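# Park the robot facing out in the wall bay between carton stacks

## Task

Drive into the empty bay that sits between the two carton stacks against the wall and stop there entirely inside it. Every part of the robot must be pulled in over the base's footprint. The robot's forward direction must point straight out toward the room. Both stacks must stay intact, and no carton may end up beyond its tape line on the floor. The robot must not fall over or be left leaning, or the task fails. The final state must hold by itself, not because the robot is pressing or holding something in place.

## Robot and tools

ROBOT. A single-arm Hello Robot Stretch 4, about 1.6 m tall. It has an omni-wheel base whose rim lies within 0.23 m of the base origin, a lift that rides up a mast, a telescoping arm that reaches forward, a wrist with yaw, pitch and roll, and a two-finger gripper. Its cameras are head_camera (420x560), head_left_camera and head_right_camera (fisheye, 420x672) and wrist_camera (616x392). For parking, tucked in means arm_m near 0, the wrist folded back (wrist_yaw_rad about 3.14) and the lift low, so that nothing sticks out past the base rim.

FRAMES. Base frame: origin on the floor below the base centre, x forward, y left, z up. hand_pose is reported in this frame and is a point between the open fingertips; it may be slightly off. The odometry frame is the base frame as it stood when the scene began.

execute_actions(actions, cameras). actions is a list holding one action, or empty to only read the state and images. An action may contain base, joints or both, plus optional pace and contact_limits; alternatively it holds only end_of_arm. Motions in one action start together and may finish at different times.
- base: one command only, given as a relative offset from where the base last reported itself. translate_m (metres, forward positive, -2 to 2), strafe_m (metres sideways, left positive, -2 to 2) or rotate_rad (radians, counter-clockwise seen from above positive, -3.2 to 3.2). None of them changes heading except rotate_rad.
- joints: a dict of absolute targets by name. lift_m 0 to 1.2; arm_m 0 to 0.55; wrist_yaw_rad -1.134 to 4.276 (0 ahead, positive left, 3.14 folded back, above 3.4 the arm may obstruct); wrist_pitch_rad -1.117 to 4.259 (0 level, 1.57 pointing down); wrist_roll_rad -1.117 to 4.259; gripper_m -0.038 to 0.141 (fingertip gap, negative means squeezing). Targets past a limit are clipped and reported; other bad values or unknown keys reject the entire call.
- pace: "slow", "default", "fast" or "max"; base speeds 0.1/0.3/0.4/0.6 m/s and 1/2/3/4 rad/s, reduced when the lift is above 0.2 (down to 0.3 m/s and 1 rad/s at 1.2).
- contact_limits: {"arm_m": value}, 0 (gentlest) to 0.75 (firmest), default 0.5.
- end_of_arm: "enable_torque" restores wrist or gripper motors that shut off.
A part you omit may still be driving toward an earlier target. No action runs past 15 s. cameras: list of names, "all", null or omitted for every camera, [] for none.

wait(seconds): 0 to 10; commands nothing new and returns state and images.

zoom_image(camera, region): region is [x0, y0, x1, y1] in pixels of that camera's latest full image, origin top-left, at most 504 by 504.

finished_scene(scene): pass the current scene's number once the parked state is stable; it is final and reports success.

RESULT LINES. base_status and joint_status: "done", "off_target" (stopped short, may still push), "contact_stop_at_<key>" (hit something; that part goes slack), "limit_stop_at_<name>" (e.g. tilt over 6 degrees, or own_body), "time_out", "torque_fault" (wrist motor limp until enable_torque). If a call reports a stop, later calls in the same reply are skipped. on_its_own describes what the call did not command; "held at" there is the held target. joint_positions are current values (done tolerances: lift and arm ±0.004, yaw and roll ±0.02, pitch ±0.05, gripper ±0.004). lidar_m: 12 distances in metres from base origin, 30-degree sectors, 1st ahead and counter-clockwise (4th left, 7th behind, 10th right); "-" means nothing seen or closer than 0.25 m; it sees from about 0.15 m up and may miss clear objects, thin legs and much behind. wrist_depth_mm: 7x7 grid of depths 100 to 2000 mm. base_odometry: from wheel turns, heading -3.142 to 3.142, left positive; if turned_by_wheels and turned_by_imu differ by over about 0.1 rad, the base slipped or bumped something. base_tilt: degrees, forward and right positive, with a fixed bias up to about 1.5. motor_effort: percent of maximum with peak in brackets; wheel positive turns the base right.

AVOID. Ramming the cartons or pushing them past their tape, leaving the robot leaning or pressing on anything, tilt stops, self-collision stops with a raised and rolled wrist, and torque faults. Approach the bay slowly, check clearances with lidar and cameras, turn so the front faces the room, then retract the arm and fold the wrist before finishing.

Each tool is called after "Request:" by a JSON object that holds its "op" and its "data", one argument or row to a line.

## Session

Request:
{"op": "execute_actions", "data": {
  "actions": []
}}

Scene clock: 0.00 s.
base_odometry: x=+0.000 y=+0.000 heading=+0.000 (m, m, rad; odometry frame)
turned_by_wheels: +0.000 (rad since the last result)
turned_by_imu: +0.000 (rad since the last result)
base_tilt: forward=+0.2 right=+0.8 (deg)
lidar_m: 2.77 2.86 1.37 0.89 0.79 0.80 0.98 1.08 1.10 1.37 2.65 2.97
base_status: not commanded
joint_positions: lift_m=+0.270 arm_m=+0.001 wrist_yaw_rad=+3.127 wrist_pitch_rad=-0.012 wrist_roll_rad=-0.016 gripper_m=+0.057
joint_status: not commanded
motor_effort: lift_m=+19 arm_m=+0 wrist_yaw_rad=+0 wrist_pitch_rad=-7 wrist_roll_rad=-1 gripper_m=-3 wheel_0=+0 wheel_1=+0 wheel_2=+0 (%)
hand_pose: x=-0.1157 y=+0.0917 z=+0.4512 quat_wxyz=(+0.008, +0.006, -0.008, +1.000) (m; base frame)
wrist_depth_mm: - 142 244 1397 1060 854 715 / - 110 141 1397 1042 854 715 / - 111 140 1366 1060 854 715 / - 123 153 1336 1060 854 715 / 142 153 1921 1397 1060 842 715 / 216 1708 1708 1366 208 854 723 / 216 1255 1060 1138 960 768 707
pictures: head_camera, head_left_camera, head_right_camera, wrist_camera
Images, in order (width x height): head_camera 420x560, head_left_camera 420x672, head_right_camera 420x672, wrist_camera 616x392.

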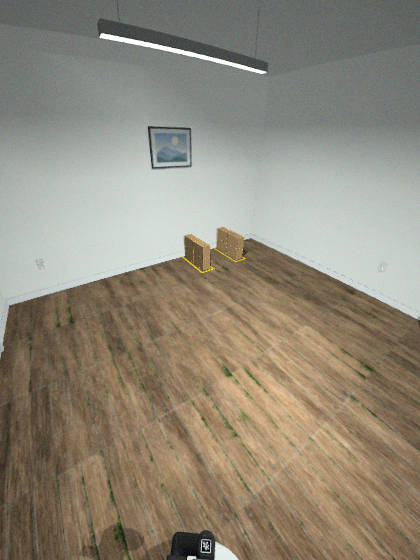

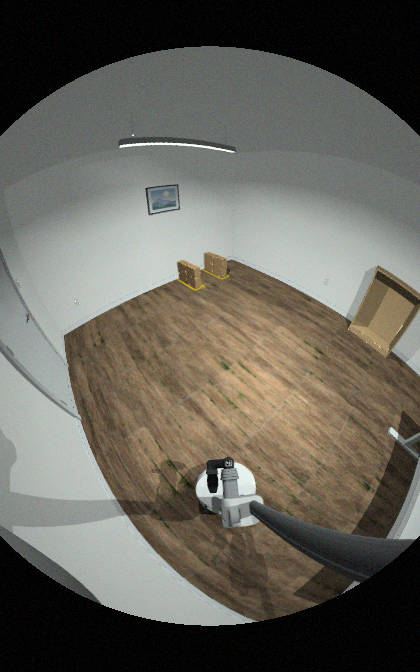

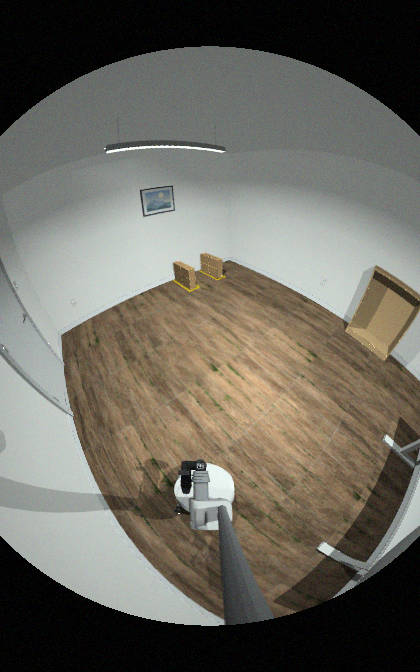

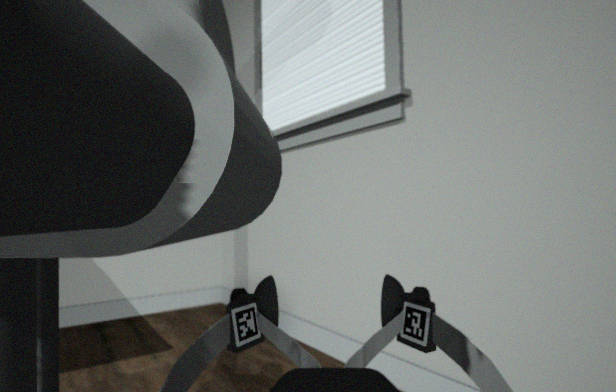

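Request:
{"op": "execute_actions", "data": {
  "actions": [
    {"base":{"rotate_rad":0.71},"pace":"fast"}
  ],
  "cameras": []
}}

Request:
{"op": "execute_actions", "data": {
  "actions": [
    {"base":{"translate_m":1.5},"pace":"fast"}
  ],
  "cameras": []
}}

Request:
{"op": "execute_actions", "data": {
  "actions": [
    {"base":{"strafe_m":-1.7},"pace":"fast"}
  ],
  "cameras": ["head_camera","head_left_camera"]
}}

Scene clock: 9.37 s.
base_odometry: x=+0.000 y=+0.000 heading=+0.710 (m, m, rad; odometry frame)
turned_by_wheels: +0.710 (rad since the last result)
turned_by_imu: +0.711 (rad since the last result)
base_tilt: forward=+0.2 right=+0.8 (deg)
lidar_m: 2.64 1.10 0.81 0.77 0.86 1.19 1.08 1.15 1.67 2.62 3.11 2.74
base_status: done
joint_positions: lift_m=+0.270 arm_m=+0.001 wrist_yaw_rad=+3.127 wrist_pitch_rad=-0.012 wrist_roll_rad=-0.016 gripper_m=+0.057
joint_status: not commanded
motor_effort: lift_m=+19(19) arm_m=+0(1) wrist_yaw_rad=+0(1) wrist_pitch_rad=-6(6) wrist_roll_rad=-1(1) gripper_m=-4(3) wheel_0=-1(7) wheel_1=+0(8) wheel_2=+0(11) (%)
hand_pose: x=-0.1157 y=+0.0917 z=+0.4512 quat_wxyz=(+0.008, +0.006, -0.008, +1.000) (m; base frame)
wrist_depth_mm: - 142 243 - 1921 1863 1182 / - 110 141 - 1921 1863 1182 / - 111 140 1921 1921 1863 1205 / - 123 153 1921 1921 1863 1229 / 141 153 - 1921 1863 1863 1229 / 216 1983 1756 1808 208 1661 1229 / 216 1229 1060 1118 1098 1042 1118
pictures: none
No camera images: the call's "cameras" was empty. Leave "cameras" out to get every camera's image.

Scene clock: 14.47 s.
base_odometry: x=+1.138 y=+0.978 heading=+0.710 (m, m, rad; odometry frame)
turned_by_wheels: +0.000 (rad since the last result)
turned_by_imu: +0.000 (rad since the last result)
base_tilt: forward=+0.2 right=+0.8 (deg)
lidar_m: 1.36 0.95 0.73 0.70 0.77 1.09 3.38 2.78 3.10 2.99 1.75 1.39
base_status: done
joint_positions: lift_m=+0.270 arm_m=+0.001 wrist_yaw_rad=+3.127 wrist_pitch_rad=-0.012 wrist_roll_rad=-0.016 gripper_m=+0.057
joint_status: not commanded
motor_effort: lift_m=+19(19) arm_m=+0(0) wrist_yaw_rad=+0(0) wrist_pitch_rad=-6(7) wrist_roll_rad=-1(2) gripper_m=-3(2) wheel_0=+0(8) wheel_1=+0(9) wheel_2=+2(13) (%)
hand_pose: x=-0.1157 y=+0.0917 z=+0.4512 quat_wxyz=(+0.008, +0.006, -0.008, +1.000) (m; base frame)
wrist_depth_mm: - 142 243 - - 1661 1078 / - 110 141 - - 1708 1078 / - 111 140 - - 1708 1078 / - 123 153 - - 1708 1078 / 142 153 - - - 1708 1098 / 217 1921 1756 1863 208 1618 1098 / 216 1229 1078 1118 1098 1042 1042
pictures: none
No camera images: the call's "cameras" was empty. Leave "cameras" out to get every camera's image.

Scene clock: 19.87 s.
base_odometry: x=+2.246 y=-0.311 heading=+0.710 (m, m, rad; odometry frame)
turned_by_wheels: +0.000 (rad since the last result)
turned_by_imu: +0.002 (rad since the last result)
base_tilt: forward=+0.2 right=+0.7 (deg)
lidar_m: 0.71 1.31 1.96 2.39 2.55 2.79 3.49 1.80 1.36 1.30 1.39 0.89
base_status: done
joint_positions: lift_m=+0.270 arm_m=+0.001 wrist_yaw_rad=+3.127 wrist_pitch_rad=-0.012 wrist_roll_rad=-0.016 gripper_m=+0.057
joint_status: not commanded
motor_effort: lift_m=+19(19) arm_m=+0(0) wrist_yaw_rad=+1(1) wrist_pitch_rad=-7(7) wrist_roll_rad=-1(1) gripper_m=-4(4) wheel_0=+0(12) wheel_1=+2(12) wheel_2=+1(1) (%)
hand_pose: x=-0.1157 y=+0.0917 z=+0.4512 quat_wxyz=(+0.008, +0.006, -0.008, +1.000) (m; base frame)
wrist_depth_mm: - 142 244 - - - - / - 110 141 - - - - / - 111 140 - - - - / - 123 153 - - - - / 142 154 - - - - - / 217 1708 1708 1921 208 1808 1808 / 216 1229 1060 1138 1118 1042 1182
pictures: head_camera, head_left_camera
Images, in order (width x height): head_camera 420x560, head_left_camera 420x672.

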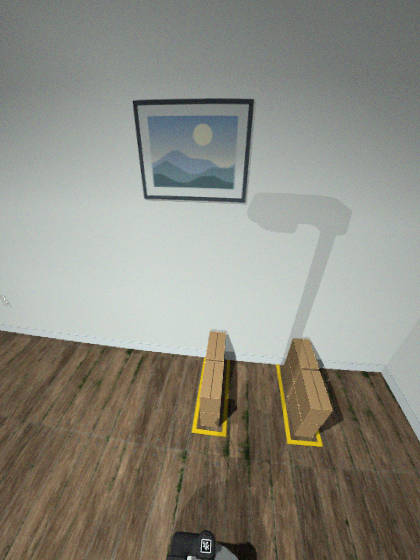

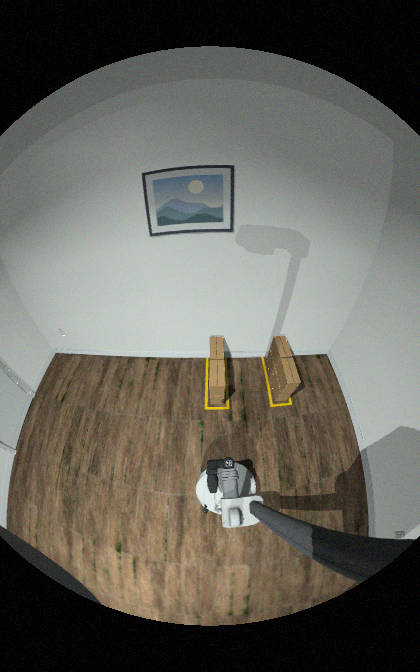

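Request:
{"op": "execute_actions", "data": {
  "actions": [
    {"base":{"rotate_rad":3.1}}
  ],
  "cameras": []
}}

Request:
{"op": "execute_actions", "data": {
  "actions": [
    {"base":{"strafe_m":0.24}}
  ],
  "cameras": ["head_left_camera","head_right_camera","wrist_camera"]
}}

Scene clock: 35.63 s.
base_odometry: x=+2.246 y=-0.311 heading=-2.473 (m, m, rad; odometry frame)
turned_by_wheels: +3.099 (rad since the last result)
turned_by_imu: +3.101 (rad since the last result)
base_tilt: forward=+0.2 right=+0.8 (deg)
lidar_m: 2.65 1.85 1.36 1.29 1.37 0.88 0.71 1.34 1.86 2.38 2.53 2.77
base_status: done
joint_positions: lift_m=+0.270 arm_m=+0.001 wrist_yaw_rad=+3.127 wrist_pitch_rad=-0.012 wrist_roll_rad=-0.016 gripper_m=+0.057
joint_status: not commanded
motor_effort: lift_m=+19(19) arm_m=+0(0) wrist_yaw_rad=+1(0) wrist_pitch_rad=-7(8) wrist_roll_rad=-1(1) gripper_m=-4(2) wheel_0=-3(6) wheel_1=-2(5) wheel_2=-1(9) (%)
hand_pose: x=-0.1157 y=+0.0917 z=+0.4512 quat_wxyz=(+0.008, +0.006, -0.008, +1.000) (m; base frame)
wrist_depth_mm: - 142 244 1397 1397 1397 1366 / - 110 141 1430 1397 1366 1366 / - 111 140 1397 1366 1366 1336 / - 124 152 1397 1397 1366 1336 / 142 153 1430 1366 1366 1281 1336 / 217 1397 1397 1336 208 976 1060 / 216 1229 831 831 1118 809 798
pictures: none
No camera images: the call's "cameras" was empty. Leave "cameras" out to get every camera's image.

Scene clock: 37.73 s.
base_odometry: x=+2.395 y=-0.500 heading=-2.474 (m, m, rad; odometry frame)
turned_by_wheels: +0.000 (rad since the last result)
turned_by_imu: +0.000 (rad since the last result)
base_tilt: forward=+0.3 right=+0.7 (deg)
lidar_m: 2.66 1.50 1.11 1.06 1.13 0.77 0.88 0.75 1.83 2.64 2.78 2.79
base_status: done
joint_positions: lift_m=+0.270 arm_m=+0.001 wrist_yaw_rad=+3.127 wrist_pitch_rad=-0.012 wrist_roll_rad=-0.016 gripper_m=+0.057
joint_status: not commanded
motor_effort: lift_m=+19(19) arm_m=+0(0) wrist_yaw_rad=+0(1) wrist_pitch_rad=-7(7) wrist_roll_rad=-1(1) gripper_m=-3(4) wheel_0=-1(9) wheel_1=-2(11) wheel_2=+0(0) (%)
hand_pose: x=-0.1157 y=+0.0917 z=+0.4512 quat_wxyz=(+0.008, +0.006, -0.008, +1.000) (m; base frame)
wrist_depth_mm: - 142 244 1430 1397 1366 1366 / - 110 141 1397 1397 1366 1366 / - 111 140 1397 1366 1366 1336 / - 123 153 1366 1366 1366 1336 / 142 154 1336 1397 1366 1336 1336 / 216 1397 842 1366 208 1336 1308 / 216 1078 960 1138 809 809 1160
pictures: head_left_camera, head_right_camera, wrist_camera
Images, in order (width x height): head_left_camera 420x672, head_right_camera 420x672, wrist_camera 616x392.

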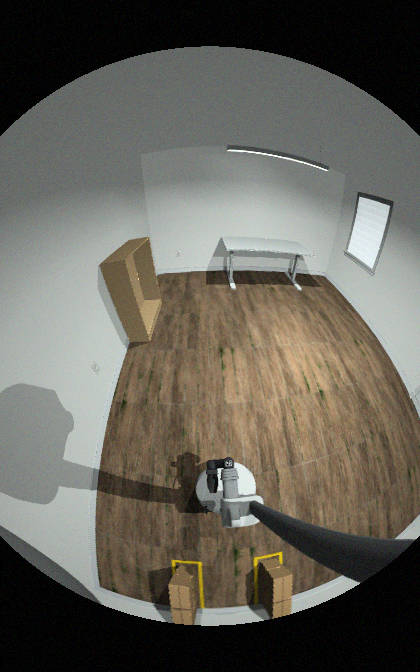

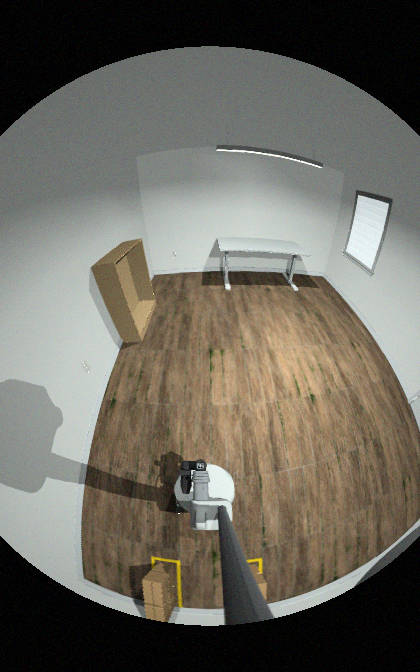

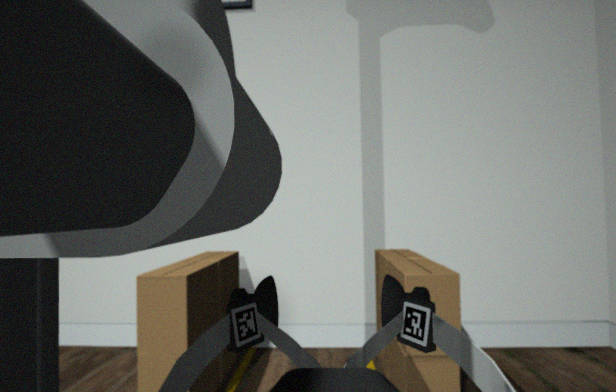

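Request:
{"op": "execute_actions", "data": {
  "actions": [
    {"base":{"translate_m":-0.42}}
  ],
  "cameras": ["head_left_camera","head_right_camera"]
}}

Scene clock: 45.03 s.
base_odometry: x=+2.724 y=-0.240 heading=-2.474 (m, m, rad; odometry frame)
turned_by_wheels: +0.000 (rad since the last result)
turned_by_imu: +0.001 (rad since the last result)
base_tilt: forward=+0.2 right=+0.8 (deg)
lidar_m: 3.10 1.54 1.14 1.05 0.45 0.41 0.83 0.37 0.45 2.60 2.76 3.21
base_status: done
joint_positions: lift_m=+0.270 arm_m=+0.001 wrist_yaw_rad=+3.127 wrist_pitch_rad=-0.012 wrist_roll_rad=-0.016 gripper_m=+0.057
joint_status: not commanded
motor_effort: lift_m=+19(19) arm_m=+0(1) wrist_yaw_rad=+1(1) wrist_pitch_rad=-7(8) wrist_roll_rad=-2(1) gripper_m=-2(4) wheel_0=-2(6) wheel_1=+0(6) wheel_2=-1(10) (%)
hand_pose: x=-0.1157 y=+0.0917 z=+0.4512 quat_wxyz=(+0.008, +0.006, -0.008, +1.000) (m; base frame)
wrist_depth_mm: - 142 245 991 976 960 960 / - 110 141 991 976 976 946 / - 111 140 976 976 960 946 / - 124 152 976 960 946 931 / 142 154 991 976 960 960 931 / 216 647 809 976 208 535 931 / 215 597 960 946 699 404 402
pictures: head_left_camera, head_right_camera
Images, in order (width x height): head_left_camera 420x672, head_right_camera 420x672.

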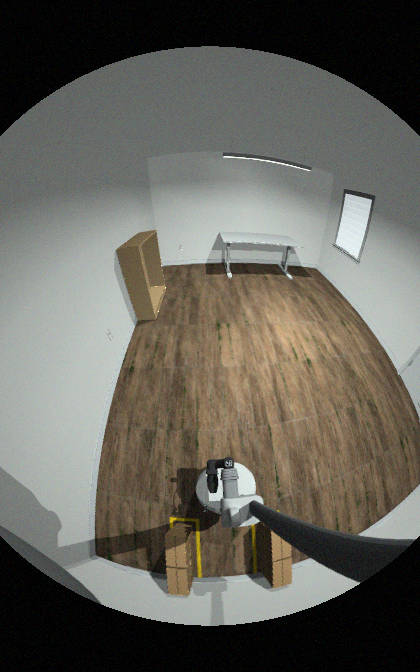

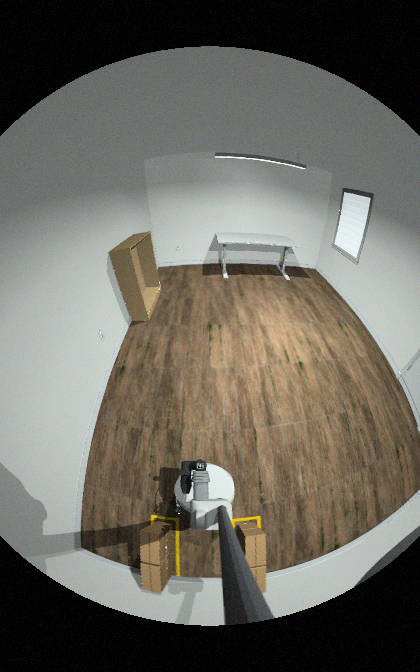

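Request:
{"op": "execute_actions", "data": {
  "actions": [
    {"base":{"strafe_m":0.015}}
  ],
  "cameras": []
}}

Request:
{"op": "execute_actions", "data": {
  "actions": [
    {"base":{"translate_m":-0.27},"pace":"slow"}
  ],
  "cameras": ["head_left_camera","head_right_camera"]
}}

Scene clock: 56.03 s.
base_odometry: x=+2.734 y=-0.251 heading=-2.474 (m, m, rad; odometry frame)
turned_by_wheels: +0.000 (rad since the last result)
turned_by_imu: +0.000 (rad since the last result)
base_tilt: forward=+0.3 right=+0.8 (deg)
lidar_m: 2.85 1.49 1.09 1.06 0.45 0.37 0.84 0.41 0.47 2.64 2.78 3.21
base_status: done
joint_positions: lift_m=+0.270 arm_m=+0.001 wrist_yaw_rad=+3.127 wrist_pitch_rad=-0.012 wrist_roll_rad=-0.016 gripper_m=+0.057
joint_status: not commanded
motor_effort: lift_m=+19(19) arm_m=-1(0) wrist_yaw_rad=+1(0) wrist_pitch_rad=-6(7) wrist_roll_rad=-2(1) gripper_m=-2(4) wheel_0=-1(7) wheel_1=-1(6) wheel_2=+0(0) (%)
hand_pose: x=-0.1157 y=+0.0917 z=+0.4512 quat_wxyz=(+0.008, +0.006, -0.008, +1.000) (m; base frame)
wrist_depth_mm: - 142 244 991 976 976 960 / - 110 141 991 976 960 946 / - 111 140 991 960 976 946 / - 123 152 976 960 960 946 / 142 154 991 960 960 946 946 / 216 668 842 960 208 530 917 / 215 621 960 960 634 404 404
pictures: none
No camera images: the call's "cameras" was empty. Leave "cameras" out to get every camera's image.

Scene clock: 60.00 s.
base_odometry: x=+2.946 y=-0.084 heading=-2.474 (m, m, rad; odometry frame)
turned_by_wheels: +0.000 (rad since the last result)
turned_by_imu: +0.001 (rad since the last result)
base_tilt: forward=+0.2 right=+0.7 (deg)
lidar_m: 2.95 1.51 1.08 0.25 0.25 0.36 0.57 0.35 0.25 0.25 2.76 3.48
base_status: done
joint_positions: lift_m=+0.270 arm_m=+0.001 wrist_yaw_rad=+3.127 wrist_pitch_rad=-0.012 wrist_roll_rad=-0.016 gripper_m=+0.057
joint_status: not commanded
motor_effort: lift_m=+19(19) arm_m=+0(0) wrist_yaw_rad=+0(1) wrist_pitch_rad=-7(6) wrist_roll_rad=-2(2) gripper_m=-3(4) wheel_0=-2(4) wheel_1=-1(8) wheel_2=+1(6) (%)
hand_pose: x=-0.1157 y=+0.0917 z=+0.4512 quat_wxyz=(+0.008, +0.006, -0.008, +1.000) (m; base frame)
wrist_depth_mm: - 142 244 723 715 707 699 / - 110 141 723 715 707 691 / - 111 140 715 707 707 691 / - 124 152 715 707 691 683 / 142 154 715 707 699 691 683 / 216 668 715 699 208 530 676 / 216 621 707 699 647 317 338
pictures: head_left_camera, head_right_camera
Images, in order (width x height): head_left_camera 420x672, head_right_camera 420x672.

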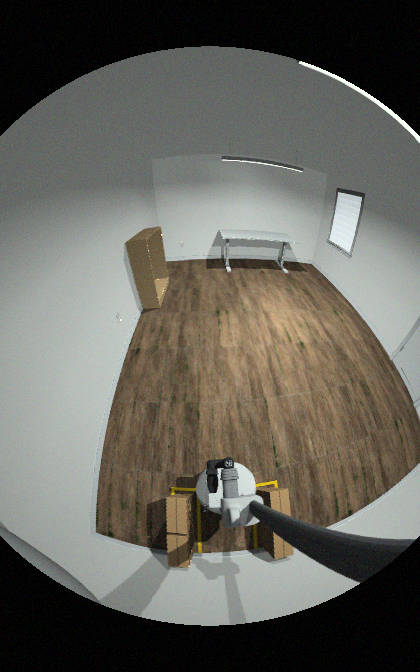

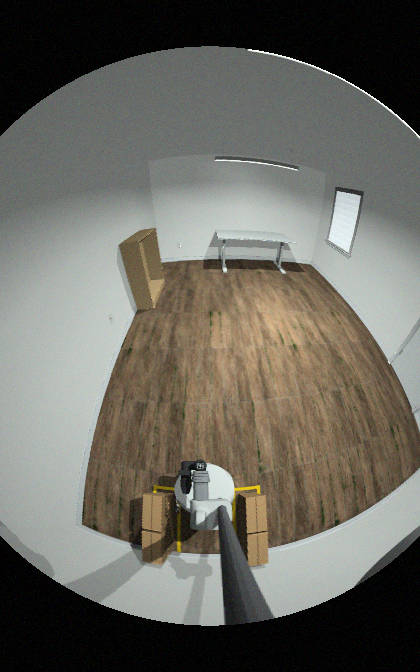

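Request:
{"op": "execute_actions", "data": {
  "actions": [
    {"base":{"translate_m":-0.3},"pace":"slow"}
  ],
  "cameras": ["head_left_camera","head_right_camera"]
}}

Scene clock: 67.50 s.
base_odometry: x=+3.181 y=+0.101 heading=-2.474 (m, m, rad; odometry frame)
turned_by_wheels: +0.000 (rad since the last result)
turned_by_imu: +0.001 (rad since the last result)
base_tilt: forward=+0.2 right=+0.7 (deg)
lidar_m: 3.02 1.52 0.25 0.25 0.25 0.29 0.26 0.30 0.25 0.25 0.25 3.83
base_status: done
joint_positions: lift_m=+0.270 arm_m=+0.001 wrist_yaw_rad=+3.127 wrist_pitch_rad=-0.012 wrist_roll_rad=-0.016 gripper_m=+0.057
joint_status: not commanded
motor_effort: lift_m=+19(19) arm_m=+0(0) wrist_yaw_rad=+1(0) wrist_pitch_rad=-7(7) wrist_roll_rad=-2(1) gripper_m=-4(2) wheel_0=-4(5) wheel_1=-3(7) wheel_2=+2(6) (%)
hand_pose: x=-0.1157 y=+0.0917 z=+0.4512 quat_wxyz=(+0.008, +0.006, -0.008, +1.000) (m; base frame)
wrist_depth_mm: - 142 244 427 418 413 410 / - 110 141 421 418 410 407 / - 111 140 421 415 410 404 / - 123 153 421 415 407 404 / 142 154 421 415 410 410 399 / 217 424 418 413 208 402 399 / 216 424 415 413 404 317 338
pictures: head_left_camera, head_right_camera
Images, in order (width x height): head_left_camera 420x672, head_right_camera 420x672.

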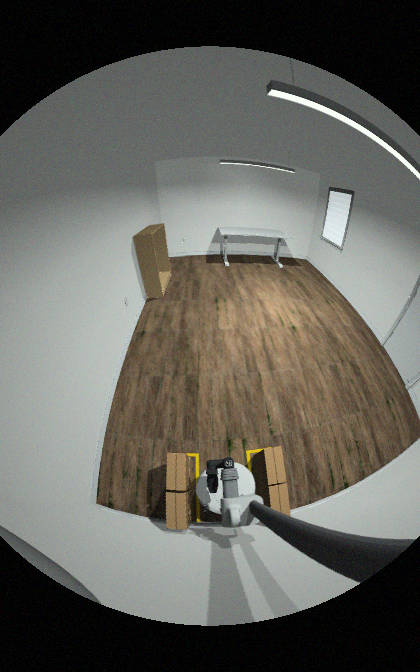

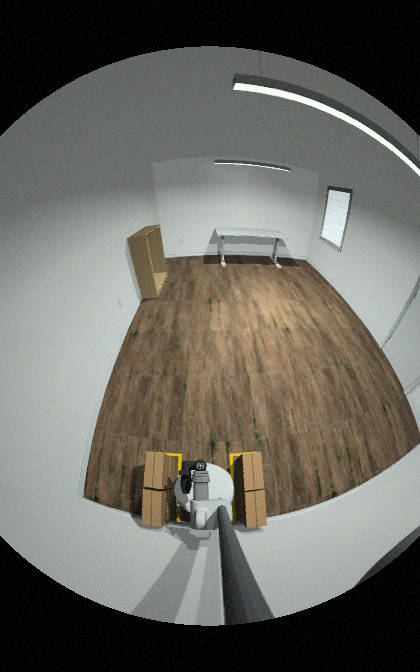

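Request:
{"op": "execute_actions", "data": {
  "actions": [
    {"base":{"translate_m":-0.02},"pace":"slow"}
  ],
  "cameras": []
}}

Request:
{"op": "finished_scene", "data": {
  "scene": 2
}}

Scene clock: 76.87 s.
base_odometry: x=+3.197 y=+0.114 heading=-2.474 (m, m, rad; odometry frame)
turned_by_wheels: +0.000 (rad since the last result)
turned_by_imu: +0.000 (rad since the last result)
base_tilt: forward=+0.2 right=+0.8 (deg)
lidar_m: 3.01 0.35 0.25 0.25 0.25 0.28 0.26 0.29 0.25 0.25 0.25 0.34
base_status: done
joint_positions: lift_m=+0.270 arm_m=+0.001 wrist_yaw_rad=+3.127 wrist_pitch_rad=-0.012 wrist_roll_rad=-0.016 gripper_m=+0.057
joint_status: not commanded
motor_effort: lift_m=+19(19) arm_m=+0(1) wrist_yaw_rad=+0(0) wrist_pitch_rad=-7(7) wrist_roll_rad=-1(2) gripper_m=-4(2) wheel_0=-2(5) wheel_1=-2(4) wheel_2=+2(7) (%)
hand_pose: x=-0.1157 y=+0.0917 z=+0.4512 quat_wxyz=(+0.008, +0.006, -0.008, +1.000) (m; base frame)
wrist_depth_mm: - 142 244 407 399 394 392 / - 110 141 404 399 394 387 / - 111 140 402 397 392 387 / - 124 153 399 394 389 384 / 141 154 402 394 394 387 384 / 216 404 399 394 208 384 382 / 216 402 394 392 387 317 379
pictures: none
No camera images: the call's "cameras" was empty. Leave "cameras" out to get every camera's image.

The scene is finished: the task was done.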